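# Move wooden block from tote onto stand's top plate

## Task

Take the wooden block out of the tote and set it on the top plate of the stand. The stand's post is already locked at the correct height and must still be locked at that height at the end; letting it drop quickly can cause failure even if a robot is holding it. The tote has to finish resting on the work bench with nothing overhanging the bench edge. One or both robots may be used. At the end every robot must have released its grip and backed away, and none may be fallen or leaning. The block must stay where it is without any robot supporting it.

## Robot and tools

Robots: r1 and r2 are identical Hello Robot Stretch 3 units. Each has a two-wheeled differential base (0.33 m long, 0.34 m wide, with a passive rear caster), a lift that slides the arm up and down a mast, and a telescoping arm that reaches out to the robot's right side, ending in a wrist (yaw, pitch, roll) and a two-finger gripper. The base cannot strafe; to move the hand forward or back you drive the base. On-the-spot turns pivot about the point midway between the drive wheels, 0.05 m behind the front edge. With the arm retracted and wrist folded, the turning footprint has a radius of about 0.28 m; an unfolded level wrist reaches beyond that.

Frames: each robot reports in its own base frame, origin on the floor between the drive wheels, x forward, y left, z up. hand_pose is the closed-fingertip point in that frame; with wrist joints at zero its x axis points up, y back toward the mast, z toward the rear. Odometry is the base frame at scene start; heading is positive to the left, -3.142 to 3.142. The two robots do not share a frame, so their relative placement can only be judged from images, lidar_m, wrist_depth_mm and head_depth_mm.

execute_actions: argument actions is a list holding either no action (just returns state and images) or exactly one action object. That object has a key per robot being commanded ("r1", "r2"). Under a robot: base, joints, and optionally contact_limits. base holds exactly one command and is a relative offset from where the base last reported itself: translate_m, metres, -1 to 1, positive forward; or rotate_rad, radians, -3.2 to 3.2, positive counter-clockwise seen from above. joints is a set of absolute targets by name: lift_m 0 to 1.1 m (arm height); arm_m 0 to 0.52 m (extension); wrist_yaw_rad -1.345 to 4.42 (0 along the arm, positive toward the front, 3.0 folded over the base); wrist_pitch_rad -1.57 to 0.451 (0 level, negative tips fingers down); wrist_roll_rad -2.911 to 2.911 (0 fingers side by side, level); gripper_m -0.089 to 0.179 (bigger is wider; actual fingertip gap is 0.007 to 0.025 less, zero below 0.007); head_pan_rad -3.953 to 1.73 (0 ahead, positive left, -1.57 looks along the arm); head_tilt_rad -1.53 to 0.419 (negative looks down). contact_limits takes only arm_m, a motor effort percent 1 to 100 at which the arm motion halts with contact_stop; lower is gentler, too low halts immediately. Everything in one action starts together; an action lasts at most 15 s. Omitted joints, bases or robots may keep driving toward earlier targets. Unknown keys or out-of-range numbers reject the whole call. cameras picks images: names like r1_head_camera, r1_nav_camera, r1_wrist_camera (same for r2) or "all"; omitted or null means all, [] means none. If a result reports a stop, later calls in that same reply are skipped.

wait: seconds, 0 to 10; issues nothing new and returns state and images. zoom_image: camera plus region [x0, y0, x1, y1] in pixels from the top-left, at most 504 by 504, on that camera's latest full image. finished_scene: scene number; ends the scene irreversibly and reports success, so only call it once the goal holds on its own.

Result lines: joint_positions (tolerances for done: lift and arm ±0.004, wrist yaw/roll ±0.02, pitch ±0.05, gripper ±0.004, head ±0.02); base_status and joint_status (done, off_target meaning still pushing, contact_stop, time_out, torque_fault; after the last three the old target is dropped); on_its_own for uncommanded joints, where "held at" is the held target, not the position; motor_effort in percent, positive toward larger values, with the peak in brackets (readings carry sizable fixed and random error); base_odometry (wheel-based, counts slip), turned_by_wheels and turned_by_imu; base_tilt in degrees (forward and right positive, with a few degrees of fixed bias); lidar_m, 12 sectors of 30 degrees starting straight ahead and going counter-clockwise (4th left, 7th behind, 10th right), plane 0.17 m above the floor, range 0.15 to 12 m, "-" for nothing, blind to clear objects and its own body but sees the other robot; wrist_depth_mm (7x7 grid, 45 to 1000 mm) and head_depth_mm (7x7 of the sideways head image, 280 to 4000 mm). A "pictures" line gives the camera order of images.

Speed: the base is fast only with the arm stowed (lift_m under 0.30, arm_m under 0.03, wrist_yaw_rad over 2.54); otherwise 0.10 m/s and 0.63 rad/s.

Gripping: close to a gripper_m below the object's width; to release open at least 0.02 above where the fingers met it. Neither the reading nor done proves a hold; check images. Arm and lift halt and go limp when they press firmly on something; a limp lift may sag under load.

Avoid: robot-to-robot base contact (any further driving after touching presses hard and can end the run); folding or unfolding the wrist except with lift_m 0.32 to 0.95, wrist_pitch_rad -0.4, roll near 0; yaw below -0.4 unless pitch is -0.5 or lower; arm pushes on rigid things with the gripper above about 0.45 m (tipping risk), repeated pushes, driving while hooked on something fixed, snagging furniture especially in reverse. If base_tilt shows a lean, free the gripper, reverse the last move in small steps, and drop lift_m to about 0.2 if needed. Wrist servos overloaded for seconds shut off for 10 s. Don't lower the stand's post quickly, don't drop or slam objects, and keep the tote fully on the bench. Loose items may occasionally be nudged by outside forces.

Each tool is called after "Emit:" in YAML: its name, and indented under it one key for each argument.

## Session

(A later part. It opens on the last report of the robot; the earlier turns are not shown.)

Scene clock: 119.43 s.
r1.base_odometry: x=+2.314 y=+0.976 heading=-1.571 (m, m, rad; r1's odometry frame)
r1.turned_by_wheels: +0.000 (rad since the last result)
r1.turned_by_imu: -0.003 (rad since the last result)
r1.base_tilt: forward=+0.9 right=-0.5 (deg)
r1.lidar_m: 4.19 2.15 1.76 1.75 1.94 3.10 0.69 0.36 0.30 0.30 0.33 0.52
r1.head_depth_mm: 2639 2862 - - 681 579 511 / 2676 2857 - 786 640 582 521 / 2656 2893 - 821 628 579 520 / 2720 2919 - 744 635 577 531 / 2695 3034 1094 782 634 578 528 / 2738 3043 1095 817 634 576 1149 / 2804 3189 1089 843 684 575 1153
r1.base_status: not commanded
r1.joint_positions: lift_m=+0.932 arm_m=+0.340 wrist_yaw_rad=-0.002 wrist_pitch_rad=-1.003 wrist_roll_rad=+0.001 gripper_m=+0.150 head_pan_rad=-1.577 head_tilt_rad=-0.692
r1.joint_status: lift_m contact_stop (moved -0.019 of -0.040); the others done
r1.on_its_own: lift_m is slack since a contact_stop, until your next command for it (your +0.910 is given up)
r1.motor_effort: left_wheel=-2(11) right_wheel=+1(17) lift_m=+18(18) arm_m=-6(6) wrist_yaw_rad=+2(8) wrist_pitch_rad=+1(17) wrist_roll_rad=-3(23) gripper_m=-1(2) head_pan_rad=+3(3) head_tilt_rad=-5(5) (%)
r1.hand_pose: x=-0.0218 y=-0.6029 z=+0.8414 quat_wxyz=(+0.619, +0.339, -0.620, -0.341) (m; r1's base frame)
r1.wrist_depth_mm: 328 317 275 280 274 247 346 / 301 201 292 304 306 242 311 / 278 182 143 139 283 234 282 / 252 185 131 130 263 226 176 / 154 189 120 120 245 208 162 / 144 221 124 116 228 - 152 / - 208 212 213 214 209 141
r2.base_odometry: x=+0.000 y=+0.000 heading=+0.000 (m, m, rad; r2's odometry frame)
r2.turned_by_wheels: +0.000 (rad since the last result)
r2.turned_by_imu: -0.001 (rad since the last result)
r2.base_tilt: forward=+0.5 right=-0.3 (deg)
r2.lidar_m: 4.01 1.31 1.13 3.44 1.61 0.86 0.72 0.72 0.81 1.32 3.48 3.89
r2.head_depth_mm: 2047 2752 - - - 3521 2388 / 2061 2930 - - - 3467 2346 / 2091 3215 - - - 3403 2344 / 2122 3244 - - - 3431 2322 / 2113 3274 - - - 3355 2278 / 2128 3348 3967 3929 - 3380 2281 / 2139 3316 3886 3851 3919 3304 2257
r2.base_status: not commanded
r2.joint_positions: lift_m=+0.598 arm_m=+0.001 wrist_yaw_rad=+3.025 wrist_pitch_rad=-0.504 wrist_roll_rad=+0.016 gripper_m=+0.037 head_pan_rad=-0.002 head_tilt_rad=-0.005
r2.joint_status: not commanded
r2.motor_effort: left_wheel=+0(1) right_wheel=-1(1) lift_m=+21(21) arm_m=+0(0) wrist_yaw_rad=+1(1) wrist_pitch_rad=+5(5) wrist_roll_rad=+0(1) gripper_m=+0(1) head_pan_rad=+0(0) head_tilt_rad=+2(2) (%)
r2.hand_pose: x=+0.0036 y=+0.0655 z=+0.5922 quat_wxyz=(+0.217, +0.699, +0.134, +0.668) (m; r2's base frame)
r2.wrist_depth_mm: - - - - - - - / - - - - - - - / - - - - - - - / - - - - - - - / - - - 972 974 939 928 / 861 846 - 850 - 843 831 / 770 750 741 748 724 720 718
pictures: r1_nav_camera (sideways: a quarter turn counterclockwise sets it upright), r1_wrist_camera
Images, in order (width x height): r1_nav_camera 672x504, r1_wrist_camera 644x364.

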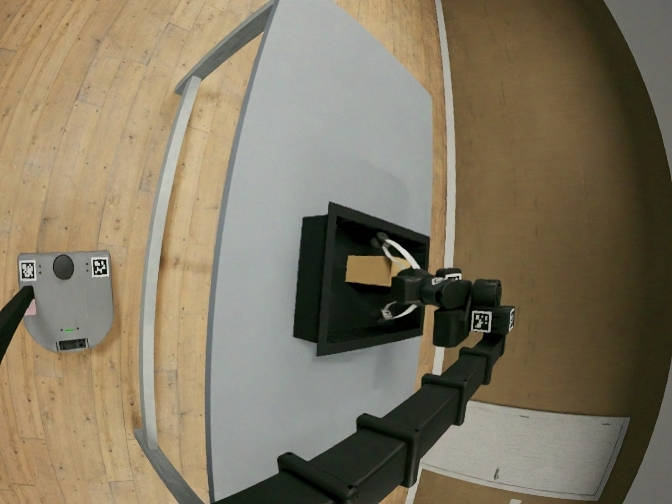

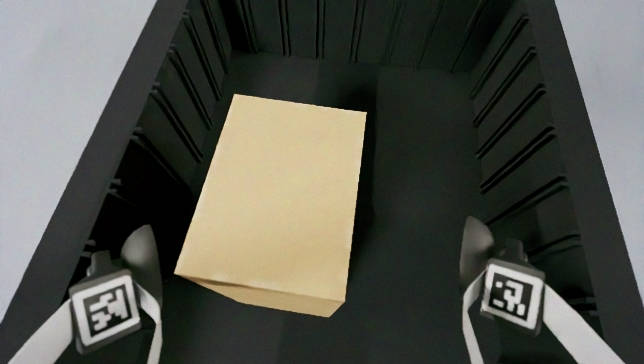

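Emit:
execute_actions:
  actions:
    - {"r1":{"joints":{"lift_m":0.945,"arm_m":0.37}}}
  cameras: []

Emit:
execute_actions:
  actions:
    - {"r1":{"joints":{"gripper_m":-0.02}}}
  cameras: []

Emit:
execute_actions:
  actions:
    - {"r1":{"joints":{"lift_m":1.1}}}
  cameras: ["r1_nav_camera"]

Scene clock: 126.13 s.
r1.base_odometry: x=+2.314 y=+0.976 heading=-1.571 (m, m, rad; r1's odometry frame)
r1.turned_by_wheels: +0.000 (rad since the last result)
r1.turned_by_imu: -0.001 (rad since the last result)
r1.base_tilt: forward=+0.8 right=-0.6 (deg)
r1.lidar_m: 4.21 2.15 1.76 1.75 1.94 3.08 0.69 0.36 0.30 0.30 0.33 0.51
r1.head_depth_mm: 2630 2856 - 799 673 582 512 / 2625 - 1067 798 639 578 521 / 2661 - 889 843 630 578 520 / 2677 2925 - 732 635 579 531 / 2708 3054 1098 785 635 577 530 / 2788 3049 1103 816 633 576 1150 / 2792 3166 1088 847 683 574 1149
r1.base_status: not commanded
r1.joint_positions: lift_m=+0.945 arm_m=+0.370 wrist_yaw_rad=-0.002 wrist_pitch_rad=-1.003 wrist_roll_rad=+0.001 gripper_m=+0.150 head_pan_rad=-1.577 head_tilt_rad=-0.692
r1.joint_status: all done
r1.motor_effort: left_wheel=-2(2) right_wheel=+1(2) lift_m=+22(24) arm_m=+6(7) wrist_yaw_rad=+2(2) wrist_pitch_rad=+1(2) wrist_roll_rad=-3(3) gripper_m=-2(0) head_pan_rad=+2(2) head_tilt_rad=-5(6) (%)
r1.hand_pose: x=-0.0218 y=-0.6319 z=+0.8544 quat_wxyz=(+0.619, +0.339, -0.620, -0.341) (m; r1's base frame)
r1.wrist_depth_mm: 343 347 247 250 244 242 367 / 318 309 286 300 285 255 335 / 292 200 286 296 301 245 302 / 269 183 247 144 276 236 275 / 249 183 135 134 257 215 177 / 195 225 124 125 242 - 164 / - 213 117 118 226 216 154
r2.base_odometry: x=+0.000 y=+0.000 heading=+0.000 (m, m, rad; r2's odometry frame)
r2.turned_by_wheels: +0.000 (rad since the last result)
r2.turned_by_imu: +0.000 (rad since the last result)
r2.base_tilt: forward=+0.6 right=-0.2 (deg)
r2.lidar_m: 3.99 1.31 1.13 3.43 1.60 0.86 0.72 0.72 0.81 1.32 3.49 3.90
r2.head_depth_mm: 2035 2703 - - - 3587 2374 / 2089 2902 - - - 3484 2322 / 2089 3196 - - - 3373 2337 / 2102 3213 - - - 3405 2310 / 2137 3262 - - - 3375 2279 / 2144 3250 3944 3915 3969 3296 2281 / 2173 3340 3820 3828 3810 3327 2258
r2.base_status: not commanded
r2.joint_positions: lift_m=+0.598 arm_m=+0.001 wrist_yaw_rad=+3.025 wrist_pitch_rad=-0.504 wrist_roll_rad=+0.016 gripper_m=+0.037 head_pan_rad=-0.002 head_tilt_rad=-0.005
r2.joint_status: not commanded
r2.motor_effort: left_wheel=+1(1) right_wheel=-1(0) lift_m=+21(21) arm_m=+0(0) wrist_yaw_rad=+0(1) wrist_pitch_rad=+5(5) wrist_roll_rad=+1(1) gripper_m=+0(0) head_pan_rad=+0(1) head_tilt_rad=+2(2) (%)
r2.hand_pose: x=+0.0036 y=+0.0655 z=+0.5922 quat_wxyz=(+0.217, +0.699, +0.134, +0.668) (m; r2's base frame)
r2.wrist_depth_mm: - - - - - - - / - - - - - - - / - - - - - - - / - - - - - - - / - 989 - 991 965 955 914 / 856 868 - 836 - 830 787 / 779 756 755 743 713 733 724
pictures: none
No camera images: the call's "cameras" was empty. Leave "cameras" out to get every camera's image.

Scene clock: 128.33 s.
r1.base_odometry: x=+2.314 y=+0.976 heading=-1.571 (m, m, rad; r1's odometry frame)
r1.turned_by_wheels: +0.000 (rad since the last result)
r1.turned_by_imu: +0.000 (rad since the last result)
r1.base_tilt: forward=+0.9 right=-0.6 (deg)
r1.lidar_m: 4.18 2.15 1.76 1.75 1.94 3.07 0.69 0.36 0.30 0.30 0.33 0.51
r1.head_depth_mm: 2600 2878 - 800 674 582 511 / 2668 - 1068 802 639 580 522 / 2655 - 897 846 630 580 520 / 2696 2877 - 715 638 577 530 / 2733 3079 1107 816 636 579 529 / 2784 3104 1103 818 633 576 1157 / 2833 3114 1095 838 684 574 1152
r1.base_status: not commanded
r1.joint_positions: lift_m=+0.945 arm_m=+0.370 wrist_yaw_rad=+0.002 wrist_pitch_rad=-0.995 wrist_roll_rad=+0.008 gripper_m=-0.018 head_pan_rad=-1.577 head_tilt_rad=-0.692
r1.joint_status: all done
r1.motor_effort: left_wheel=+0(2) right_wheel=-2(3) lift_m=+20(22) arm_m=+6(6) wrist_yaw_rad=-4(3) wrist_pitch_rad=-2(2) wrist_roll_rad=-8(8) gripper_m=-39(98) head_pan_rad=+2(2) head_tilt_rad=-5(5) (%)
r1.hand_pose: x=-0.0213 y=-0.6339 z=+0.8556 quat_wxyz=(+0.619, +0.337, -0.623, -0.338) (m; r1's base frame)
r1.wrist_depth_mm: 355 356 246 248 247 243 370 / 323 320 285 299 286 252 336 / 297 203 287 301 303 246 304 / 276 188 268 145 279 238 276 / 257 180 244 135 258 231 178 / 233 176 127 127 - 226 167 / 149 177 122 119 224 207 155
r2.base_odometry: x=+0.000 y=+0.000 heading=+0.000 (m, m, rad; r2's odometry frame)
r2.turned_by_wheels: +0.000 (rad since the last result)
r2.turned_by_imu: +0.000 (rad since the last result)
r2.base_tilt: forward=+0.6 right=-0.3 (deg)
r2.lidar_m: 4.02 1.32 1.13 3.46 1.61 0.86 0.72 0.72 0.81 1.32 3.49 3.92
r2.head_depth_mm: 2053 2711 - - - 3455 2376 / 2066 2940 - - - 3513 2349 / 2086 3176 - - - 3484 2347 / 2070 3267 - - - 3384 2318 / 2144 3246 - - - 3411 2305 / 2156 3322 3880 3951 - 3337 2287 / 2192 3385 3850 3829 3893 3323 2255
r2.base_status: not commanded
r2.joint_positions: lift_m=+0.598 arm_m=+0.001 wrist_yaw_rad=+3.025 wrist_pitch_rad=-0.504 wrist_roll_rad=+0.016 gripper_m=+0.037 head_pan_rad=-0.002 head_tilt_rad=-0.005
r2.joint_status: not commanded
r2.motor_effort: left_wheel=+1(1) right_wheel=+0(1) lift_m=+21(21) arm_m=+0(0) wrist_yaw_rad=+0(1) wrist_pitch_rad=+5(5) wrist_roll_rad=+0(1) gripper_m=+1(0) head_pan_rad=+1(0) head_tilt_rad=+2(2) (%)
r2.hand_pose: x=+0.0036 y=+0.0655 z=+0.5922 quat_wxyz=(+0.217, +0.699, +0.134, +0.668) (m; r2's base frame)
r2.wrist_depth_mm: - - - - - - - / - - - - - - - / - - - - - - - / - - - - - - - / - - - 967 994 957 927 / 863 855 - 843 - 827 793 / 741 759 734 737 752 738 715
pictures: none
No camera images: the call's "cameras" was empty. Leave "cameras" out to get every camera's image.

Scene clock: 130.57 s.
r1.base_odometry: x=+2.314 y=+0.976 heading=-1.571 (m, m, rad; r1's odometry frame)
r1.turned_by_wheels: +0.000 (rad since the last result)
r1.turned_by_imu: -0.001 (rad since the last result)
r1.base_tilt: forward=+0.7 right=-0.6 (deg)
r1.lidar_m: 4.17 2.15 1.76 1.75 1.94 3.06 0.69 0.36 0.30 0.29 0.33 0.52
r1.head_depth_mm: 2618 2893 2768 856 693 582 511 / 2672 2894 2742 795 639 579 520 / 2730 3011 2758 845 629 579 520 / - 3110 619 815 636 577 530 / 2680 3104 967 817 634 577 529 / 2766 3112 1093 819 635 577 1145 / 2778 3163 1092 843 682 577 1147
r1.base_status: not commanded
r1.joint_positions: lift_m=+1.100 arm_m=+0.370 wrist_yaw_rad=+0.002 wrist_pitch_rad=-1.013 wrist_roll_rad=+0.002 gripper_m=-0.007 head_pan_rad=-1.577 head_tilt_rad=-0.692
r1.joint_status: all done
r1.on_its_own: gripper_m is held at -0.009, not at your -0.020, by its stall guard, which is still easing
r1.motor_effort: left_wheel=-1(0) right_wheel=+1(3) lift_m=+23(23) arm_m=+5(6) wrist_yaw_rad=-2(3) wrist_pitch_rad=+5(6) wrist_roll_rad=-3(8) gripper_m=-32(40) head_pan_rad=+2(2) head_tilt_rad=-5(5) (%)
r1.hand_pose: x=-0.0214 y=-0.6298 z=+1.0082 quat_wxyz=(+0.618, +0.343, -0.618, -0.343) (m; r1's base frame)
r1.wrist_depth_mm: 549 - - - - - - / 498 503 507 510 517 522 - / 463 462 433 392 393 482 487 / 433 431 385 143 424 443 450 / 397 403 138 135 347 414 420 / 378 383 129 127 - 391 394 / 353 358 124 120 331 366 374
r2.base_odometry: x=+0.000 y=+0.000 heading=+0.000 (m, m, rad; r2's odometry frame)
r2.turned_by_wheels: +0.000 (rad since the last result)
r2.turned_by_imu: +0.000 (rad since the last result)
r2.base_tilt: forward=+0.7 right=-0.1 (deg)
r2.lidar_m: 4.01 1.32 1.13 3.47 1.60 0.86 0.72 0.72 0.81 1.32 3.49 3.92
r2.head_depth_mm: 2055 2718 - - - 3581 2354 / 2063 2910 - - - 3471 2363 / 2095 3217 - - - 3430 2321 / 2099 3226 - - - 3457 2333 / 2123 3316 - - - 3369 2282 / 2161 3349 3927 3951 3955 3370 2280 / 2183 3359 3791 3828 3830 3312 2273
r2.base_status: not commanded
r2.joint_positions: lift_m=+0.598 arm_m=+0.001 wrist_yaw_rad=+3.025 wrist_pitch_rad=-0.504 wrist_roll_rad=+0.016 gripper_m=+0.037 head_pan_rad=-0.002 head_tilt_rad=-0.005
r2.joint_status: not commanded
r2.motor_effort: left_wheel=+1(1) right_wheel=-1(1) lift_m=+21(21) arm_m=+0(0) wrist_yaw_rad=+0(0) wrist_pitch_rad=+4(4) wrist_roll_rad=+1(0) gripper_m=+0(1) head_pan_rad=+0(1) head_tilt_rad=+2(2) (%)
r2.hand_pose: x=+0.0036 y=+0.0655 z=+0.5922 quat_wxyz=(+0.217, +0.699, +0.134, +0.668) (m; r2's base frame)
r2.wrist_depth_mm: - - - - - - - / - - - - - - - / - - - - - - - / - - - - - - - / - - - 949 991 936 913 / 859 859 - 849 - 796 806 / 757 762 736 751 739 733 725
pictures: r1_nav_camera (sideways: a quarter turn counterclockwise sets it upright)
Images, in order (width x height): r1_nav_camera 672x504.

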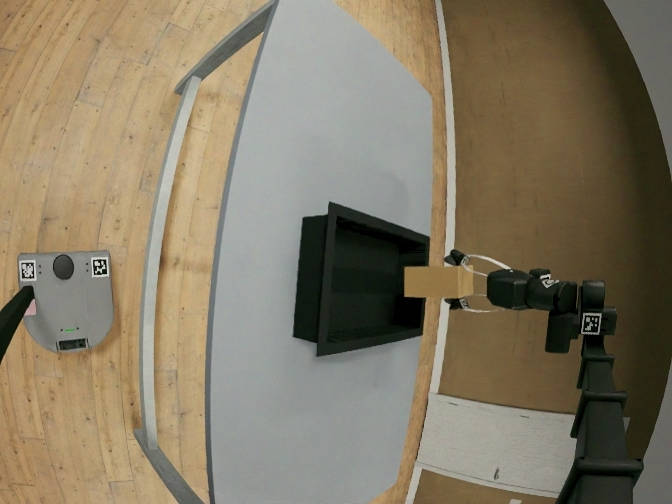

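Emit:
execute_actions:
  actions:
    - {"r1":{"base":{"translate_m":1.0}}}
  cameras: []

Emit:
execute_actions:
  actions:
    - {"r1":{"base":{"translate_m":1.0},"joints":{"head_tilt_rad":-0.3}}}
  cameras: ["r1_nav_camera","r1_head_camera"]

Scene clock: 152.53 s.
r1.base_odometry: x=+2.314 y=-0.024 heading=-1.571 (m, m, rad; r1's odometry frame)
r1.turned_by_wheels: +0.000 (rad since the last result)
r1.turned_by_imu: -0.005 (rad since the last result)
r1.base_tilt: forward=+0.8 right=-0.4 (deg)
r1.lidar_m: 3.48 1.94 1.59 1.58 1.75 1.85 1.12 0.57 0.49 3.20 3.54 1.50
r1.head_depth_mm: 2774 3047 1119 885 754 776 1013 / 2836 3134 2734 2042 1610 1423 1205 / 2937 3126 2740 2114 1713 1431 1224 / - 3290 617 2029 1695 1424 1221 / 2891 3194 2625 2072 1697 1418 1223 / 2908 3296 2728 2051 1685 1414 1226 / 2924 3274 2676 2067 1677 1399 1222
r1.base_status: done
r1.joint_positions: lift_m=+1.100 arm_m=+0.370 wrist_yaw_rad=+0.002 wrist_pitch_rad=-1.013 wrist_roll_rad=+0.002 gripper_m=+0.026 head_pan_rad=-1.577 head_tilt_rad=-0.692
r1.joint_status: not commanded
r1.on_its_own: gripper_m is held at +0.025, not at your -0.020, by its stall guard, which is not easing now
r1.motor_effort: left_wheel=-2(2) right_wheel=+1(6) lift_m=+23(23) arm_m=+6(6) wrist_yaw_rad=-3(4) wrist_pitch_rad=+5(5) wrist_roll_rad=-3(4) gripper_m=-19(20) head_pan_rad=+1(3) head_tilt_rad=-4(5) (%)
r1.hand_pose: x=-0.0214 y=-0.6297 z=+1.0082 quat_wxyz=(+0.618, +0.343, -0.618, -0.343) (m; r1's base frame)
r1.wrist_depth_mm: - - - - - 579 581 / - - - - - 533 526 / - - - - - 503 484 / - - - 142 - 457 457 / - - 138 135 - 429 419 / - - 129 127 - 423 392 / - - 124 121 - 373 367
r2.base_odometry: x=+0.000 y=+0.000 heading=+0.000 (m, m, rad; r2's odometry frame)
r2.turned_by_wheels: +0.000 (rad since the last result)
r2.turned_by_imu: -0.002 (rad since the last result)
r2.base_tilt: forward=+0.6 right=-0.2 (deg)
r2.lidar_m: 4.01 1.32 1.48 1.82 1.60 0.86 0.72 0.72 0.81 1.32 3.48 3.92
r2.head_depth_mm: 2047 2688 - - - 3491 2402 / 2068 2928 - - - 3498 2378 / 2086 3157 - - - 3471 2350 / 2089 3186 - - - 3411 2304 / 2142 3283 - - - 3381 2284 / 2126 3308 3950 3926 - 3349 2267 / 2148 3362 3902 3860 3962 3314 2273
r2.base_status: not commanded
r2.joint_positions: lift_m=+0.598 arm_m=+0.001 wrist_yaw_rad=+3.025 wrist_pitch_rad=-0.504 wrist_roll_rad=+0.016 gripper_m=+0.037 head_pan_rad=-0.002 head_tilt_rad=-0.005
r2.joint_status: not commanded
r2.motor_effort: left_wheel=+1(1) right_wheel=-1(1) lift_m=+21(21) arm_m=+0(1) wrist_yaw_rad=+0(0) wrist_pitch_rad=+4(5) wrist_roll_rad=+1(0) gripper_m=-1(1) head_pan_rad=+0(0) head_tilt_rad=+2(2) (%)
r2.hand_pose: x=+0.0036 y=+0.0655 z=+0.5922 quat_wxyz=(+0.217, +0.699, +0.134, +0.668) (m; r2's base frame)
r2.wrist_depth_mm: - - - - - - - / - - - - - - - / - - - - - - - / - - - - - - - / - 981 - 984 992 947 913 / 891 898 - 833 - 820 795 / 766 752 738 739 741 723 727
pictures: none
No camera images: the call's "cameras" was empty. Leave "cameras" out to get every camera's image.

Scene clock: 164.03 s.
r1.base_odometry: x=+2.314 y=-1.024 heading=-1.571 (m, m, rad; r1's odometry frame)
r1.turned_by_wheels: +0.000 (rad since the last result)
r1.turned_by_imu: -0.003 (rad since the last result)
r1.base_tilt: forward=+0.8 right=-0.5 (deg)
r1.lidar_m: 2.49 1.73 1.42 1.41 1.55 2.46 1.53 1.33 3.41 1.03 3.07 2.50
r1.head_depth_mm: 2909 3032 3261 3493 2832 2025 1586 / 3008 3077 3320 3470 2831 2027 1592 / 3019 3149 - 3534 2794 2025 1605 / 3012 3215 - - 615 1868 1597 / 3082 3230 3420 3516 2435 1968 1515 / 3092 3261 3420 3627 2839 2039 1599 / 3167 3320 3519 3617 2849 2051 1591
r1.base_status: done
r1.joint_positions: lift_m=+1.100 arm_m=+0.370 wrist_yaw_rad=+0.002 wrist_pitch_rad=-1.013 wrist_roll_rad=+0.002 gripper_m=+0.026 head_pan_rad=-1.577 head_tilt_rad=-0.310
r1.joint_status: all done
r1.on_its_own: gripper_m is held at +0.025, not at your -0.020, by its stall guard, which is not easing now
r1.motor_effort: left_wheel=-2(2) right_wheel=+1(6) lift_m=+23(23) arm_m=+6(6) wrist_yaw_rad=-2(2) wrist_pitch_rad=+5(5) wrist_roll_rad=-3(3) gripper_m=-20(19) head_pan_rad=+2(2) head_tilt_rad=+4(31) (%)
r1.hand_pose: x=-0.0214 y=-0.6297 z=+1.0082 quat_wxyz=(+0.618, +0.343, -0.618, -0.343) (m; r1's base frame)
r1.wrist_depth_mm: - - - - - - - / - - - - - - - / - - - - - - - / - - - 143 - - - / - - 138 135 - - - / - - 129 127 - - - / - - 124 121 - - -
r2.base_odometry: x=+0.000 y=+0.000 heading=+0.000 (m, m, rad; r2's odometry frame)
r2.turned_by_wheels: +0.000 (rad since the last result)
r2.turned_by_imu: -0.001 (rad since the last result)
r2.base_tilt: forward=+0.5 right=-0.2 (deg)
r2.lidar_m: 4.02 1.32 1.48 2.71 1.60 0.86 0.72 0.72 0.81 1.32 3.48 3.92
r2.head_depth_mm: 2060 2709 - - - 3542 2368 / 2075 2880 - - - 3508 2359 / 2079 3204 - - - 3473 2339 / 2118 3239 - - - 3430 2306 / 2140 3294 - - - 3461 2279 / 2137 3350 3965 - - 3329 2275 / 2158 3389 3885 3865 3887 3340 2239
r2.base_status: not commanded
r2.joint_positions: lift_m=+0.598 arm_m=+0.001 wrist_yaw_rad=+3.025 wrist_pitch_rad=-0.504 wrist_roll_rad=+0.016 gripper_m=+0.037 head_pan_rad=-0.002 head_tilt_rad=-0.005
r2.joint_status: not commanded
r2.motor_effort: left_wheel=+1(1) right_wheel=-1(1) lift_m=+21(20) arm_m=+0(1) wrist_yaw_rad=+1(1) wrist_pitch_rad=+4(4) wrist_roll_rad=+1(0) gripper_m=+0(0) head_pan_rad=-1(1) head_tilt_rad=+1(2) (%)
r2.hand_pose: x=+0.0036 y=+0.0655 z=+0.5922 quat_wxyz=(+0.217, +0.699, +0.134, +0.668) (m; r2's base frame)
r2.wrist_depth_mm: - - - - - - - / - - - - - - - / - - - - - - - / - - - - - - - / - - - 967 968 966 935 / 890 863 - 842 - 815 825 / 782 774 728 744 737 731 710
pictures: r1_head_camera (sideways: a quarter turn clockwise sets it upright), r1_nav_camera (sideways: a quarter turn counterclockwise sets it upright)
Images, in order (width x height): r1_head_camera 896x504, r1_nav_camera 672x504.

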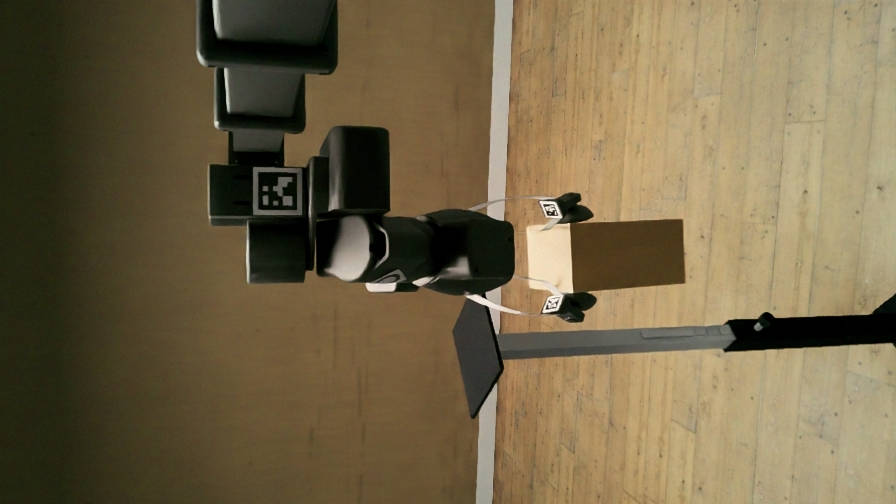

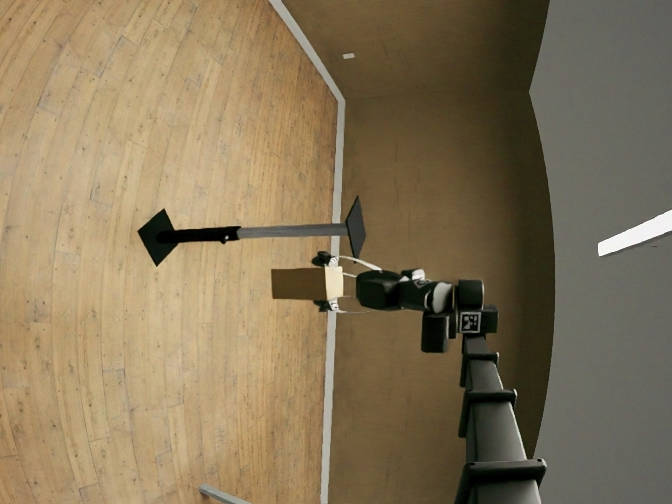

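Emit:
execute_actions:
  actions:
    - {"r1":{"base":{"translate_m":0.08},"joints":{"wrist_pitch_rad":0.45}}}
  cameras: []

Emit:
execute_actions:
  actions:
    - {"r1":{"joints":{"arm_m":0.52}}}
  cameras: ["r1_nav_camera","r1_head_camera"]

Scene clock: 177.93 s.
r1.base_odometry: x=+2.314 y=-1.104 heading=-1.571 (m, m, rad; r1's odometry frame)
r1.turned_by_wheels: +0.000 (rad since the last result)
r1.turned_by_imu: -0.001 (rad since the last result)
r1.base_tilt: forward=+0.8 right=-0.6 (deg)
r1.lidar_m: 2.40 1.72 1.40 1.40 1.55 2.43 1.57 1.41 3.42 1.02 2.96 2.42
r1.head_depth_mm: 3003 3047 3297 3386 2885 2061 1593 / 3034 3130 3277 3547 2837 2018 1594 / 2998 3152 - 3539 2843 2016 1614 / 3039 3191 - 3589 2782 1963 1543 / 3083 3206 3396 3613 2709 1955 1553 / 3148 3245 3455 3683 2840 2071 1599 / 3218 3302 3408 3601 2897 2042 1607
r1.base_status: done
r1.joint_positions: lift_m=+1.100 arm_m=+0.370 wrist_yaw_rad=+0.001 wrist_pitch_rad=+0.393 wrist_roll_rad=+0.002 gripper_m=+0.026 head_pan_rad=-1.577 head_tilt_rad=-0.310
r1.joint_status: wrist_pitch_rad off_target (ended at +0.393, target +0.450)
joint sent to its limit — the command would take r1.wrist_pitch_rad past its upper limit, so that joint was sent only as far as its limit.
r1.on_its_own: gripper_m is held at +0.025, not at your -0.020, by its stall guard, which is not easing now
r1.motor_effort: left_wheel=-2(3) right_wheel=+1(6) lift_m=+23(23) arm_m=+6(5) wrist_yaw_rad=-1(2) wrist_pitch_rad=+20(20) wrist_roll_rad=-3(3) gripper_m=-20(18) head_pan_rad=+3(3) head_tilt_rad=+5(5) (%)
r1.hand_pose: x=-0.0211 y=-0.7605 z=+1.3143 quat_wxyz=(+0.693, -0.137, -0.694, +0.138) (m; r1's base frame)
r1.wrist_depth_mm: - - - - - - - / - - - - - - - / - - - - - - - / - - - 143 - - - / - - 139 135 - - - / - - 129 127 128 - - / - - 124 120 - - -
r2.base_odometry: x=+0.000 y=+0.000 heading=+0.000 (m, m, rad; r2's odometry frame)
r2.turned_by_wheels: +0.000 (rad since the last result)
r2.turned_by_imu: -0.001 (rad since the last result)
r2.base_tilt: forward=+0.7 right=-0.3 (deg)
r2.lidar_m: 4.00 1.32 1.48 2.79 1.60 0.86 0.72 0.72 0.81 1.32 3.49 3.91
r2.head_depth_mm: 2049 2738 - - - 3521 2354 / 2074 2960 - - - 3516 2364 / 2074 3139 - - - 3471 2336 / 2117 3299 - - - 3396 2295 / 2134 3307 - - - 3376 2289 / 2132 3314 - - 3991 3387 2254 / 2149 3369 3872 3813 3868 3273 2252
r2.base_status: not commanded
r2.joint_positions: lift_m=+0.598 arm_m=+0.001 wrist_yaw_rad=+3.025 wrist_pitch_rad=-0.504 wrist_roll_rad=+0.016 gripper_m=+0.037 head_pan_rad=-0.002 head_tilt_rad=-0.005
r2.joint_status: not commanded
r2.motor_effort: left_wheel=+1(1) right_wheel=-1(1) lift_m=+21(21) arm_m=-1(0) wrist_yaw_rad=+0(0) wrist_pitch_rad=+5(5) wrist_roll_rad=+1(0) gripper_m=+0(0) head_pan_rad=+0(0) head_tilt_rad=+2(2) (%)
r2.hand_pose: x=+0.0036 y=+0.0655 z=+0.5922 quat_wxyz=(+0.217, +0.699, +0.134, +0.668) (m; r2's base frame)
r2.wrist_depth_mm: - - - - - - - / - - - - - - - / - - - - - - - / - - - - - - - / 998 - - 955 959 918 918 / 876 860 - 842 - 817 796 / 771 755 727 728 732 728 716
pictures: none
No camera images: the call's "cameras" was empty. Leave "cameras" out to get every camera's image.

Scene clock: 180.30 s.
r1.base_odometry: x=+2.314 y=-1.104 heading=-1.571 (m, m, rad; r1's odometry frame)
r1.turned_by_wheels: +0.000 (rad since the last result)
r1.turned_by_imu: +0.000 (rad since the last result)
r1.base_tilt: forward=+0.8 right=-0.5 (deg)
r1.lidar_m: 2.41 1.71 1.41 1.40 1.54 2.44 1.57 1.41 3.40 1.03 2.96 2.42
r1.head_depth_mm: 2962 3080 3297 3465 2836 2049 1600 / 2981 3138 3339 3460 2800 2049 1588 / 3037 3205 3354 3517 2842 2043 1608 / 3007 3165 - 3537 2844 1965 1556 / 3033 3226 3407 3536 2684 1972 1543 / 3116 3262 3493 3657 2871 2070 1605 / 3183 3330 3505 3736 2829 2024 1593
r1.base_status: not commanded
r1.joint_positions: lift_m=+1.100 arm_m=+0.519 wrist_yaw_rad=+0.001 wrist_pitch_rad=+0.394 wrist_roll_rad=+0.002 gripper_m=+0.026 head_pan_rad=-1.577 head_tilt_rad=-0.310
r1.joint_status: all done
r1.on_its_own: gripper_m is held at +0.025, not at your -0.020, by its stall guard, which is not easing now
r1.motor_effort: left_wheel=-2(2) right_wheel=+1(1) lift_m=+23(23) arm_m=+6(3) wrist_yaw_rad=-2(2) wrist_pitch_rad=+19(20) wrist_roll_rad=-4(3) gripper_m=-20(19) head_pan_rad=+2(2) head_tilt_rad=+4(5) (%)
r1.hand_pose: x=-0.0212 y=-0.9103 z=+1.3146 quat_wxyz=(+0.693, -0.138, -0.694, +0.139) (m; r1's base frame)
r1.wrist_depth_mm: - - - - - - - / - - - - - - - / - - - - - - - / - - - 143 - - - / - - 139 135 - - - / - - 128 127 128 - - / - - 124 120 - - -
r2.base_odometry: x=+0.000 y=+0.000 heading=+0.000 (m, m, rad; r2's odometry frame)
r2.turned_by_wheels: +0.000 (rad since the last result)
r2.turned_by_imu: +0.000 (rad since the last result)
r2.base_tilt: forward=+0.6 right=-0.2 (deg)
r2.lidar_m: 4.00 1.32 1.48 2.79 1.60 0.86 0.72 0.72 0.81 1.32 3.47 3.93
r2.head_depth_mm: 2053 2774 - - - 3622 2347 / 2068 2947 - - - 3486 2354 / 2091 3177 - - - 3430 2327 / 2087 3239 - - - 3469 2315 / 2132 3220 - - - 3417 2293 / 2135 3316 3926 3981 - 3306 2252 / 2165 3396 3779 3853 3922 3281 2262
r2.base_status: not commanded
r2.joint_positions: lift_m=+0.598 arm_m=+0.001 wrist_yaw_rad=+3.025 wrist_pitch_rad=-0.504 wrist_roll_rad=+0.016 gripper_m=+0.037 head_pan_rad=-0.002 head_tilt_rad=-0.005
r2.joint_status: not commanded
r2.motor_effort: left_wheel=+1(1) right_wheel=-1(1) lift_m=+21(21) arm_m=+0(0) wrist_yaw_rad=+0(1) wrist_pitch_rad=+5(5) wrist_roll_rad=+0(0) gripper_m=+0(0) head_pan_rad=+1(0) head_tilt_rad=+2(2) (%)
r2.hand_pose: x=+0.0036 y=+0.0655 z=+0.5922 quat_wxyz=(+0.217, +0.699, +0.134, +0.668) (m; r2's base frame)
r2.wrist_depth_mm: - - - - - - - / - - - - - - - / - - - - - - - / - - - - - - - / - 979 - 984 960 938 914 / 869 844 - 837 - 828 806 / 770 773 751 746 725 714 714
pictures: r1_head_camera (sideways: a quarter turn clockwise sets it upright), r1_nav_camera (sideways: a quarter turn counterclockwise sets it upright)
Images, in order (width x height): r1_head_camera 896x504, r1_nav_camera 672x504.

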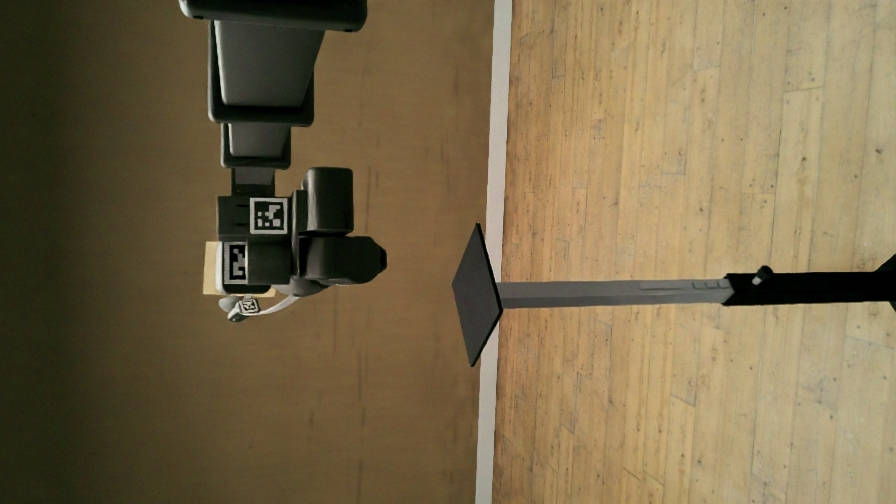

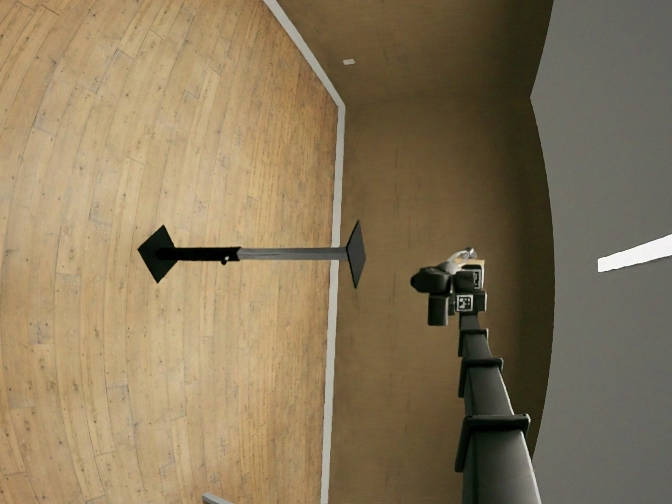

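Emit:
execute_actions:
  actions:
    - {"r1":{"joints":{"lift_m":0.93}}}
  cameras: ["r1_head_camera"]

Scene clock: 186.30 s.
r1.base_odometry: x=+2.314 y=-1.104 heading=-1.571 (m, m, rad; r1's odometry frame)
r1.turned_by_wheels: +0.000 (rad since the last result)
r1.turned_by_imu: -0.001 (rad since the last result)
r1.base_tilt: forward=+0.9 right=-0.5 (deg)
r1.lidar_m: 2.41 1.72 1.40 1.40 1.54 2.43 1.57 1.41 3.40 1.02 2.96 2.42
r1.head_depth_mm: 2959 3134 3283 3448 3171 - 1526 / 2956 3134 3316 3451 - 2006 1582 / 3042 3143 3347 3439 2822 2046 1598 / 3057 3205 3380 - 2719 1981 1557 / 3097 3262 3415 3643 2726 1974 1548 / 3166 3291 3518 3656 2839 2063 1600 / 3120 3350 3553 3631 2779 2041 1593
r1.base_status: not commanded
r1.joint_positions: lift_m=+0.930 arm_m=+0.519 wrist_yaw_rad=+0.001 wrist_pitch_rad=+0.395 wrist_roll_rad=+0.002 gripper_m=+0.026 head_pan_rad=-1.577 head_tilt_rad=-0.310
r1.joint_status: all done
r1.on_its_own: gripper_m is held at +0.025, not at your -0.020, by its stall guard, which is not easing now
r1.motor_effort: left_wheel=-2(2) right_wheel=+1(1) lift_m=+16(20) arm_m=+6(6) wrist_yaw_rad=-1(1) wrist_pitch_rad=+19(19) wrist_roll_rad=-3(4) gripper_m=-20(20) head_pan_rad=+2(2) head_tilt_rad=+4(4) (%)
r1.hand_pose: x=-0.0212 y=-0.9103 z=+1.1452 quat_wxyz=(+0.693, -0.138, -0.694, +0.139) (m; r1's base frame)
r1.wrist_depth_mm: - - - - - - - / - - - - - - - / - - - - - - - / - - - 144 - - - / - - 139 135 - - - / - - 129 127 128 - - / - - 124 120 - - -
r2.base_odometry: x=+0.000 y=+0.000 heading=+0.000 (m, m, rad; r2's odometry frame)
r2.turned_by_wheels: +0.000 (rad since the last result)
r2.turned_by_imu: -0.001 (rad since the last result)
r2.base_tilt: forward=+0.5 right=-0.1 (deg)
r2.lidar_m: 4.01 1.32 1.48 2.78 1.60 0.86 0.72 0.72 0.81 1.32 3.48 3.91
r2.head_depth_mm: 2038 2701 - - - 3550 2348 / 2074 2944 - - - 3461 2383 / 2081 3164 - - - 3469 2346 / 2112 3186 - - - 3428 2330 / 2124 3327 - - - 3387 2293 / 2155 3345 3920 3995 - 3350 2268 / 2146 3350 3867 3916 3904 3288 2237
r2.base_status: not commanded
r2.joint_positions: lift_m=+0.598 arm_m=+0.001 wrist_yaw_rad=+3.025 wrist_pitch_rad=-0.504 wrist_roll_rad=+0.016 gripper_m=+0.037 head_pan_rad=-0.002 head_tilt_rad=-0.005
r2.joint_status: not commanded
r2.motor_effort: left_wheel=+1(1) right_wheel=-1(1) lift_m=+21(20) arm_m=+0(0) wrist_yaw_rad=+0(0) wrist_pitch_rad=+4(5) wrist_roll_rad=+1(0) gripper_m=+1(1) head_pan_rad=+1(1) head_tilt_rad=+2(2) (%)
r2.hand_pose: x=+0.0036 y=+0.0655 z=+0.5922 quat_wxyz=(+0.217, +0.699, +0.134, +0.668) (m; r2's base frame)
r2.wrist_depth_mm: - - - - - - - / - - - - - - - / - - - - - - - / - - - - - - - / - - - 976 973 935 936 / 891 879 - 844 - 827 808 / 742 745 714 731 730 742 707
pictures: r1_head_camera (sideways: a quarter turn clockwise sets it upright)
Images, in order (width x height): r1_head_camera 896x504.

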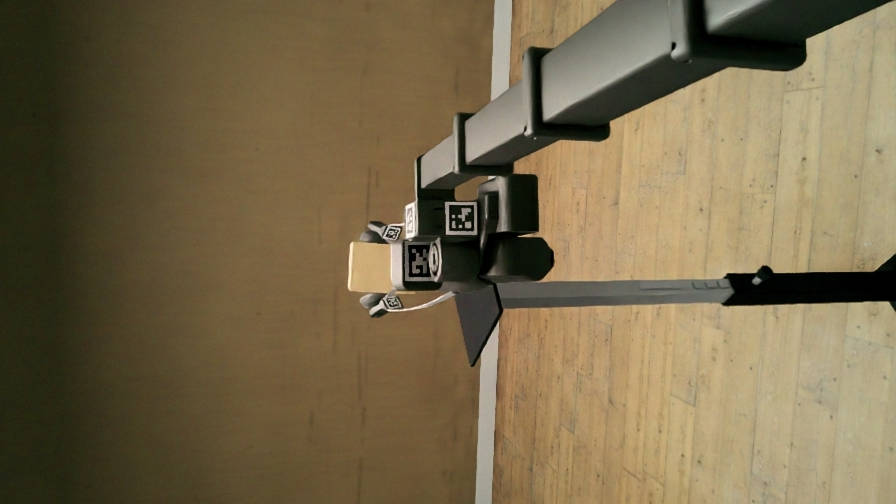

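Emit:
execute_actions:
  actions:
    - {"r1":{"joints":{"lift_m":0.86}}}
  cameras: ["r1_head_camera"]

Scene clock: 190.53 s.
r1.base_odometry: x=+2.314 y=-1.104 heading=-1.571 (m, m, rad; r1's odometry frame)
r1.turned_by_wheels: +0.000 (rad since the last result)
r1.turned_by_imu: -0.001 (rad since the last result)
r1.base_tilt: forward=+0.8 right=-0.5 (deg)
r1.lidar_m: 2.41 1.72 1.40 1.40 1.54 2.43 1.57 1.41 3.41 1.03 2.96 2.42
r1.head_depth_mm: 2913 3055 3250 3479 2836 2126 - / 3011 3141 3332 3461 2966 - 1602 / 3020 3180 3351 3535 2562 2055 1601 / 3083 3242 3354 3556 2419 1966 1546 / 3044 3280 3375 3511 2699 1968 1538 / 3109 3299 3522 3663 2801 2023 1593 / 3186 3351 3528 3733 2795 2063 1605
r1.base_status: not commanded
r1.joint_positions: lift_m=+0.860 arm_m=+0.519 wrist_yaw_rad=+0.001 wrist_pitch_rad=+0.395 wrist_roll_rad=+0.002 gripper_m=+0.026 head_pan_rad=-1.577 head_tilt_rad=-0.310
r1.joint_status: all done
r1.on_its_own: gripper_m is held at +0.025, not at your -0.020, by its stall guard, which is not easing now
r1.motor_effort: left_wheel=-1(2) right_wheel=+1(1) lift_m=+16(13) arm_m=+6(6) wrist_yaw_rad=-1(1) wrist_pitch_rad=+19(19) wrist_roll_rad=-3(3) gripper_m=-21(20) head_pan_rad=+2(2) head_tilt_rad=+5(5) (%)
r1.hand_pose: x=-0.0212 y=-0.9103 z=+1.0752 quat_wxyz=(+0.693, -0.138, -0.694, +0.139) (m; r1's base frame)
r1.wrist_depth_mm: - - - - - - - / - - - - - - - / - - - - - - - / - - - 144 - - - / - - 139 135 - - - / - - 128 127 128 - - / - - 124 120 - - -
r2.base_odometry: x=+0.000 y=+0.000 heading=+0.000 (m, m, rad; r2's odometry frame)
r2.turned_by_wheels: +0.000 (rad since the last result)
r2.turned_by_imu: +0.000 (rad since the last result)
r2.base_tilt: forward=+0.5 right=-0.1 (deg)
r2.lidar_m: 4.02 1.32 1.48 2.79 1.61 0.86 0.72 0.72 0.81 1.32 3.48 3.91
r2.head_depth_mm: 2043 2704 - - - 3534 2367 / 2064 2918 - - - 3557 2324 / 2082 3198 - - - 3480 2346 / 2108 3247 - - - 3421 2318 / 2113 3300 - - - 3356 2295 / 2142 3298 - 3924 3950 3330 2260 / 2166 3370 3796 3854 3852 3314 2305
r2.base_status: not commanded
r2.joint_positions: lift_m=+0.598 arm_m=+0.001 wrist_yaw_rad=+3.025 wrist_pitch_rad=-0.504 wrist_roll_rad=+0.016 gripper_m=+0.037 head_pan_rad=-0.002 head_tilt_rad=-0.005
r2.joint_status: not commanded
r2.motor_effort: left_wheel=+1(1) right_wheel=-1(0) lift_m=+21(21) arm_m=+0(0) wrist_yaw_rad=+0(0) wrist_pitch_rad=+4(5) wrist_roll_rad=+0(0) gripper_m=+0(0) head_pan_rad=+1(0) head_tilt_rad=+2(2) (%)
r2.hand_pose: x=+0.0036 y=+0.0655 z=+0.5922 quat_wxyz=(+0.217, +0.699, +0.134, +0.668) (m; r2's base frame)
r2.wrist_depth_mm: - - - - - - - / - - - - - - - / - - - - - - - / - - - - - - - / - - - 953 978 951 947 / 875 850 - 844 - 820 787 / 748 745 746 750 712 729 722
pictures: r1_head_camera (sideways: a quarter turn clockwise sets it upright)
Images, in order (width x height): r1_head_camera 896x504.

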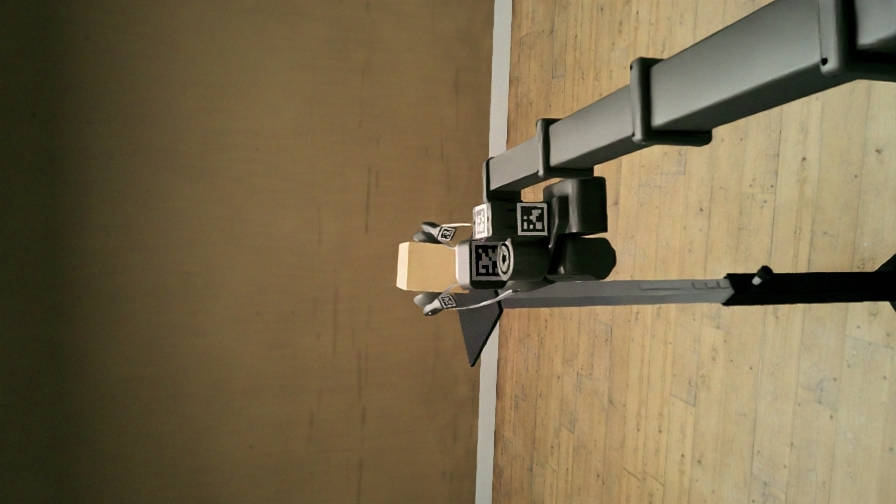

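Emit:
execute_actions:
  actions:
    - {"r1":{"joints":{"lift_m":0.81}}}
  cameras: ["r1_head_camera"]

Scene clock: 194.10 s.
r1.base_odometry: x=+2.314 y=-1.104 heading=-1.571 (m, m, rad; r1's odometry frame)
r1.turned_by_wheels: +0.000 (rad since the last result)
r1.turned_by_imu: -0.001 (rad since the last result)
r1.base_tilt: forward=+0.8 right=-0.5 (deg)
r1.lidar_m: 2.40 1.71 1.40 1.40 1.54 2.43 1.57 1.41 3.43 1.03 2.96 2.42
r1.head_depth_mm: 2932 3093 3274 3439 2799 2052 1668 / 3009 3194 3332 3466 2910 - 1519 / 3034 3224 3372 3581 - 1978 1605 / 3057 3252 3333 3475 - 1990 1550 / 3110 3287 3456 3545 2678 1978 1551 / 3122 3302 3492 3676 2844 2062 1597 / 3194 3361 3556 3770 2838 2039 1594
r1.base_status: not commanded
r1.joint_positions: lift_m=+0.810 arm_m=+0.519 wrist_yaw_rad=+0.001 wrist_pitch_rad=+0.395 wrist_roll_rad=+0.002 gripper_m=+0.026 head_pan_rad=-1.577 head_tilt_rad=-0.310
r1.joint_status: all done
r1.on_its_own: gripper_m is held at +0.025, not at your -0.020, by its stall guard, which is not easing now
r1.motor_effort: left_wheel=-2(2) right_wheel=+1(1) lift_m=+15(17) arm_m=+6(7) wrist_yaw_rad=-2(2) wrist_pitch_rad=+19(19) wrist_roll_rad=-3(3) gripper_m=-20(19) head_pan_rad=+3(2) head_tilt_rad=+4(4) (%)
r1.hand_pose: x=-0.0212 y=-0.9103 z=+1.0252 quat_wxyz=(+0.693, -0.138, -0.694, +0.139) (m; r1's base frame)
r1.wrist_depth_mm: - - - - - - - / - - - - - - - / - - - - - - - / - - - 144 - - - / - - 139 135 - - - / - - 129 127 128 - - / - - 124 120 - - -
r2.base_odometry: x=+0.000 y=+0.000 heading=+0.000 (m, m, rad; r2's odometry frame)
r2.turned_by_wheels: +0.000 (rad since the last result)
r2.turned_by_imu: +0.000 (rad since the last result)
r2.base_tilt: forward=+0.7 right=-0.1 (deg)
r2.lidar_m: 4.01 1.32 1.47 2.78 1.60 0.86 0.72 0.72 0.81 1.32 3.48 3.91
r2.head_depth_mm: 2056 2766 - - - 3544 2383 / 2082 2910 - - - 3521 2314 / 2075 3188 - - - 3435 2306 / 2104 3265 - - - 3422 2310 / 2139 3290 - - - 3397 2288 / 2148 3329 3925 - 3969 3352 2255 / 2146 3328 3814 3848 3981 3297 2257
r2.base_status: not commanded
r2.joint_positions: lift_m=+0.598 arm_m=+0.001 wrist_yaw_rad=+3.025 wrist_pitch_rad=-0.504 wrist_roll_rad=+0.016 gripper_m=+0.037 head_pan_rad=-0.002 head_tilt_rad=-0.005
r2.joint_status: not commanded
r2.motor_effort: left_wheel=+1(1) right_wheel=-1(1) lift_m=+21(21) arm_m=+1(0) wrist_yaw_rad=+1(0) wrist_pitch_rad=+5(5) wrist_roll_rad=+0(0) gripper_m=-1(0) head_pan_rad=+0(1) head_tilt_rad=+2(2) (%)
r2.hand_pose: x=+0.0036 y=+0.0655 z=+0.5922 quat_wxyz=(+0.217, +0.699, +0.134, +0.668) (m; r2's base frame)
r2.wrist_depth_mm: - - - - - - - / - - - - - - - / - - - - - - - / - - - - - - - / 985 - - 952 988 942 933 / 860 849 - 810 - 849 809 / 781 772 753 752 729 720 719
pictures: r1_head_camera (sideways: a quarter turn clockwise sets it upright)
Images, in order (width x height): r1_head_camera 896x504.

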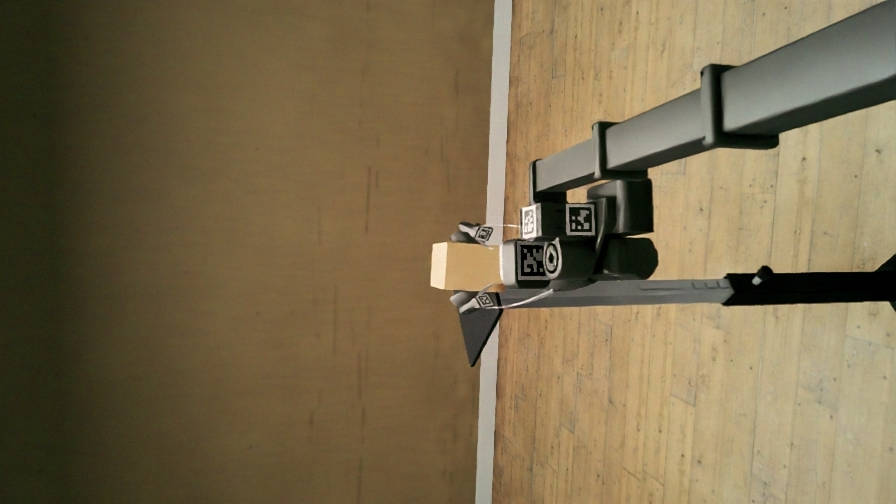

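Emit:
execute_actions:
  actions:
    - {"r1":{"joints":{"lift_m":0.77}}}
  cameras: ["r1_head_camera"]

Scene clock: 198.40 s.
r1.base_odometry: x=+2.314 y=-1.104 heading=-1.571 (m, m, rad; r1's odometry frame)
r1.turned_by_wheels: +0.000 (rad since the last result)
r1.turned_by_imu: -0.001 (rad since the last result)
r1.base_tilt: forward=+0.8 right=-0.5 (deg)
r1.lidar_m: 2.41 1.72 1.40 1.40 1.54 2.44 1.57 1.41 3.40 1.03 2.96 2.42
r1.head_depth_mm: 2938 3089 3214 3420 2849 2035 1632 / 3018 3100 3308 3440 2852 2138 - / 3074 3198 3357 3569 3158 1876 1612 / 3059 3226 3377 3515 - 1916 1537 / 3079 3238 3467 3588 2687 1967 1556 / 3095 3286 3415 3630 2823 2053 1599 / 3158 3293 3500 3767 2862 2057 1597
r1.base_status: not commanded
r1.joint_positions: lift_m=+0.770 arm_m=+0.519 wrist_yaw_rad=+0.000 wrist_pitch_rad=+0.426 wrist_roll_rad=+0.000 gripper_m=+0.026 head_pan_rad=-1.577 head_tilt_rad=-0.310
r1.joint_status: all done
r1.on_its_own: gripper_m is held at +0.025, not at your -0.020, by its stall guard, which is not easing now
r1.motor_effort: left_wheel=-2(2) right_wheel=+1(2) lift_m=+14(15) arm_m=+6(6) wrist_yaw_rad=+1(1) wrist_pitch_rad=+6(19) wrist_roll_rad=-2(4) gripper_m=-18(20) head_pan_rad=+1(1) head_tilt_rad=+4(4) (%)
r1.hand_pose: x=-0.0214 y=-0.9077 z=+0.9930 quat_wxyz=(+0.692, -0.149, -0.691, +0.149) (m; r1's base frame)
r1.wrist_depth_mm: - - - - - - - / - - - - - - - / - - - - - - - / - - - 130 - - - / - - 130 129 - - - / - - 127 128 128 - - / - - - 127 - - -
r2.base_odometry: x=+0.000 y=+0.000 heading=+0.000 (m, m, rad; r2's odometry frame)
r2.turned_by_wheels: +0.000 (rad since the last result)
r2.turned_by_imu: +0.000 (rad since the last result)
r2.base_tilt: forward=+0.6 right=-0.2 (deg)
r2.lidar_m: 3.99 1.32 1.48 2.79 1.60 0.86 0.72 0.72 0.81 1.32 3.49 3.92
r2.head_depth_mm: 2031 2675 - - - 3608 2359 / 2078 2956 - - - 3510 2366 / 2079 3185 - - - 3484 2363 / 2104 3242 - - - 3404 2302 / 2130 3302 - - - 3432 2281 / 2138 3405 3914 3955 - 3367 2249 / 2153 3366 3890 3830 3929 3303 2246
r2.base_status: not commanded
r2.joint_positions: lift_m=+0.598 arm_m=+0.001 wrist_yaw_rad=+3.025 wrist_pitch_rad=-0.504 wrist_roll_rad=+0.016 gripper_m=+0.037 head_pan_rad=-0.002 head_tilt_rad=-0.005
r2.joint_status: not commanded
r2.motor_effort: left_wheel=+1(1) right_wheel=-1(1) lift_m=+21(21) arm_m=+0(0) wrist_yaw_rad=+1(1) wrist_pitch_rad=+4(5) wrist_roll_rad=+1(0) gripper_m=+0(1) head_pan_rad=+1(0) head_tilt_rad=+2(2) (%)
r2.hand_pose: x=+0.0036 y=+0.0655 z=+0.5922 quat_wxyz=(+0.217, +0.699, +0.134, +0.668) (m; r2's base frame)
r2.wrist_depth_mm: - - - - - - - / - - - - - - - / - - - - - - - / - - - - - - - / - 998 - 957 958 928 925 / 893 861 - 808 - 822 804 / 786 756 738 742 717 715 739
pictures: r1_head_camera (sideways: a quarter turn clockwise sets it upright)
Images, in order (width x height): r1_head_camera 896x504.

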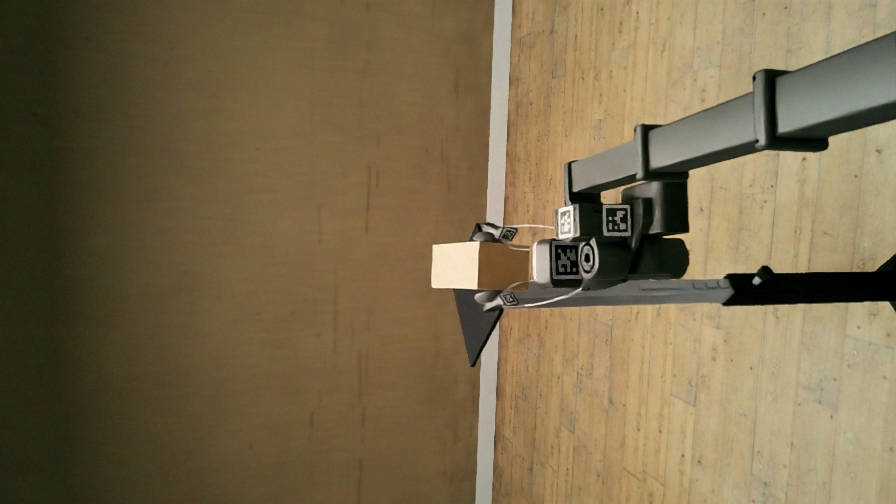

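Contact (pitch load dropped). Release and withdraw.

Emit:
execute_actions:
  actions:
    - {"r1":{"joints":{"gripper_m":0.15}}}
  cameras: []

Emit:
execute_actions:
  actions:
    - {"r1":{"joints":{"arm_m":0.1}}}
  cameras: ["r1_nav_camera"]

Scene clock: 208.10 s.
r1.base_odometry: x=+2.314 y=-1.104 heading=-1.571 (m, m, rad; r1's odometry frame)
r1.turned_by_wheels: +0.000 (rad since the last result)
r1.turned_by_imu: -0.001 (rad since the last result)
r1.base_tilt: forward=+0.7 right=-0.5 (deg)
r1.lidar_m: 2.41 1.71 1.40 1.40 1.54 2.44 1.56 1.41 3.40 1.03 2.95 2.43
r1.head_depth_mm: 2977 3108 3266 3451 2856 2035 1636 / 2996 3137 3312 3495 2829 2120 - / 2993 3166 3336 3477 3191 1899 1594 / 3061 3184 3409 3588 - 1894 1553 / 3053 3263 3425 3566 2710 1980 1548 / 3065 3323 3495 3687 2827 2026 1591 / 3139 3351 3524 3662 2883 2047 1593
r1.base_status: not commanded
r1.joint_positions: lift_m=+0.770 arm_m=+0.519 wrist_yaw_rad=-0.002 wrist_pitch_rad=+0.423 wrist_roll_rad=+0.000 gripper_m=+0.150 head_pan_rad=-1.577 head_tilt_rad=-0.310
r1.joint_status: all done
r1.motor_effort: left_wheel=-2(3) right_wheel=+1(3) lift_m=+15(15) arm_m=+7(6) wrist_yaw_rad=+2(5) wrist_pitch_rad=+8(9) wrist_roll_rad=-2(2) gripper_m=+0(81) head_pan_rad=+2(2) head_tilt_rad=+5(5) (%)
r1.hand_pose: x=-0.0218 y=-0.9080 z=+0.9921 quat_wxyz=(+0.692, -0.149, -0.691, +0.147) (m; r1's base frame)
r1.wrist_depth_mm: - - - - - - - / - - - - - - - / - - - - - - - / - - - - - - - / - - - - - - - / - - - - - - - / - - - - - - -
r2.base_odometry: x=+0.000 y=+0.000 heading=+0.000 (m, m, rad; r2's odometry frame)
r2.turned_by_wheels: +0.000 (rad since the last result)
r2.turned_by_imu: +0.000 (rad since the last result)
r2.base_tilt: forward=+0.7 right=-0.4 (deg)
r2.lidar_m: 4.01 1.31 1.48 2.79 1.60 0.86 0.72 0.72 0.81 1.33 3.48 3.90
r2.head_depth_mm: 2060 2711 - - - 3535 2322 / 2078 2944 - - - 3500 2356 / 2088 3202 - - - 3417 2317 / 2127 3228 - - - 3452 2345 / 2107 3276 - - - 3379 2305 / 2165 3291 3995 3907 3961 3347 2277 / 2175 3326 3838 3921 3927 3282 2270
r2.base_status: not commanded
r2.joint_positions: lift_m=+0.598 arm_m=+0.001 wrist_yaw_rad=+3.025 wrist_pitch_rad=-0.504 wrist_roll_rad=+0.016 gripper_m=+0.037 head_pan_rad=-0.002 head_tilt_rad=-0.005
r2.joint_status: not commanded
r2.motor_effort: left_wheel=+0(1) right_wheel=+0(1) lift_m=+21(21) arm_m=+1(1) wrist_yaw_rad=+0(0) wrist_pitch_rad=+5(4) wrist_roll_rad=+1(0) gripper_m=+0(1) head_pan_rad=+0(0) head_tilt_rad=+2(2) (%)
r2.hand_pose: x=+0.0036 y=+0.0655 z=+0.5922 quat_wxyz=(+0.217, +0.699, +0.134, +0.668) (m; r2's base frame)
r2.wrist_depth_mm: - - - - - - - / - - - - - - - / - - - - - - - / - - - - - - - / - 940 - 939 992 940 960 / 836 843 - 843 - 825 807 / 773 756 742 735 731 713 717
pictures: none
No camera images: the call's "cameras" was empty. Leave "cameras" out to get every camera's image.

Scene clock: 212.37 s.
r1.base_odometry: x=+2.314 y=-1.104 heading=-1.571 (m, m, rad; r1's odometry frame)
r1.turned_by_wheels: +0.000 (rad since the last result)
r1.turned_by_imu: -0.001 (rad since the last result)
r1.base_tilt: forward=+0.7 right=-0.5 (deg)
r1.lidar_m: 2.41 1.72 1.41 1.40 1.54 2.43 1.56 1.41 3.43 1.03 2.95 2.42
r1.head_depth_mm: 2990 3093 3281 3465 2806 2057 1598 / 2971 3140 3309 3559 2868 2039 1603 / 2989 3209 3301 3495 2833 2043 1625 / 3061 3150 3407 3559 2796 1967 1655 / 3089 3229 3457 3517 2676 1957 1548 / 3133 3268 3474 3678 2836 2026 1611 / 3161 3397 3501 3691 2867 2041 1596
r1.base_status: not commanded
r1.joint_positions: lift_m=+0.770 arm_m=+0.100 wrist_yaw_rad=+0.000 wrist_pitch_rad=+0.423 wrist_roll_rad=+0.000 gripper_m=+0.150 head_pan_rad=-1.577 head_tilt_rad=-0.309
r1.joint_status: all done
r1.motor_effort: left_wheel=-2(2) right_wheel=+1(1) lift_m=+15(15) arm_m=-6(8) wrist_yaw_rad=+0(2) wrist_pitch_rad=+8(8) wrist_roll_rad=-2(2) gripper_m=-1(1) head_pan_rad=+3(3) head_tilt_rad=+4(5) (%)
r1.hand_pose: x=-0.0215 y=-0.4890 z=+0.9921 quat_wxyz=(+0.692, -0.148, -0.691, +0.148) (m; r1's base frame)
r1.wrist_depth_mm: - - - - - - - / - - - - - - - / - - - - - - - / - - - - - - - / - - - - - - - / - - - - - - - / - - - - - - -
r2.base_odometry: x=+0.000 y=+0.000 heading=+0.000 (m, m, rad; r2's odometry frame)
r2.turned_by_wheels: +0.000 (rad since the last result)
r2.turned_by_imu: +0.000 (rad since the last result)
r2.base_tilt: forward=+0.7 right=-0.3 (deg)
r2.lidar_m: 3.98 1.32 1.48 2.79 1.60 0.86 0.72 0.72 0.81 1.32 3.50 3.93
r2.head_depth_mm: 2057 2722 - - - 3549 2366 / 2058 2972 - - - 3491 2345 / 2069 3149 - - - 3467 2338 / 2126 3207 - - - 3420 2287 / 2137 3274 - - - 3399 2319 / 2142 3340 - - 3961 3352 2292 / 2166 3366 3813 3810 3929 3331 2266
r2.base_status: not commanded
r2.joint_positions: lift_m=+0.598 arm_m=+0.001 wrist_yaw_rad=+3.025 wrist_pitch_rad=-0.504 wrist_roll_rad=+0.016 gripper_m=+0.037 head_pan_rad=-0.002 head_tilt_rad=-0.005
r2.joint_status: not commanded
r2.motor_effort: left_wheel=+0(1) right_wheel=-1(1) lift_m=+21(21) arm_m=+0(1) wrist_yaw_rad=+0(1) wrist_pitch_rad=+5(4) wrist_roll_rad=+1(0) gripper_m=+0(1) head_pan_rad=+0(0) head_tilt_rad=+2(2) (%)
r2.hand_pose: x=+0.0036 y=+0.0655 z=+0.5922 quat_wxyz=(+0.217, +0.699, +0.134, +0.668) (m; r2's base frame)
r2.wrist_depth_mm: - - - - - - - / - - - - - - - / - - - - - - - / - - - - - - - / 988 991 - 975 985 935 966 / 852 835 - 844 - 810 786 / 780 769 738 759 745 738 712
pictures: r1_nav_camera (sideways: a quarter turn counterclockwise sets it upright)
Images, in order (width x height): r1_nav_camera 672x504.

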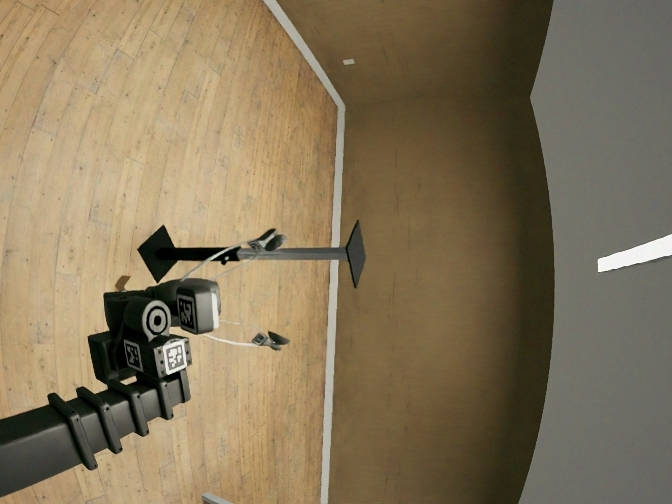

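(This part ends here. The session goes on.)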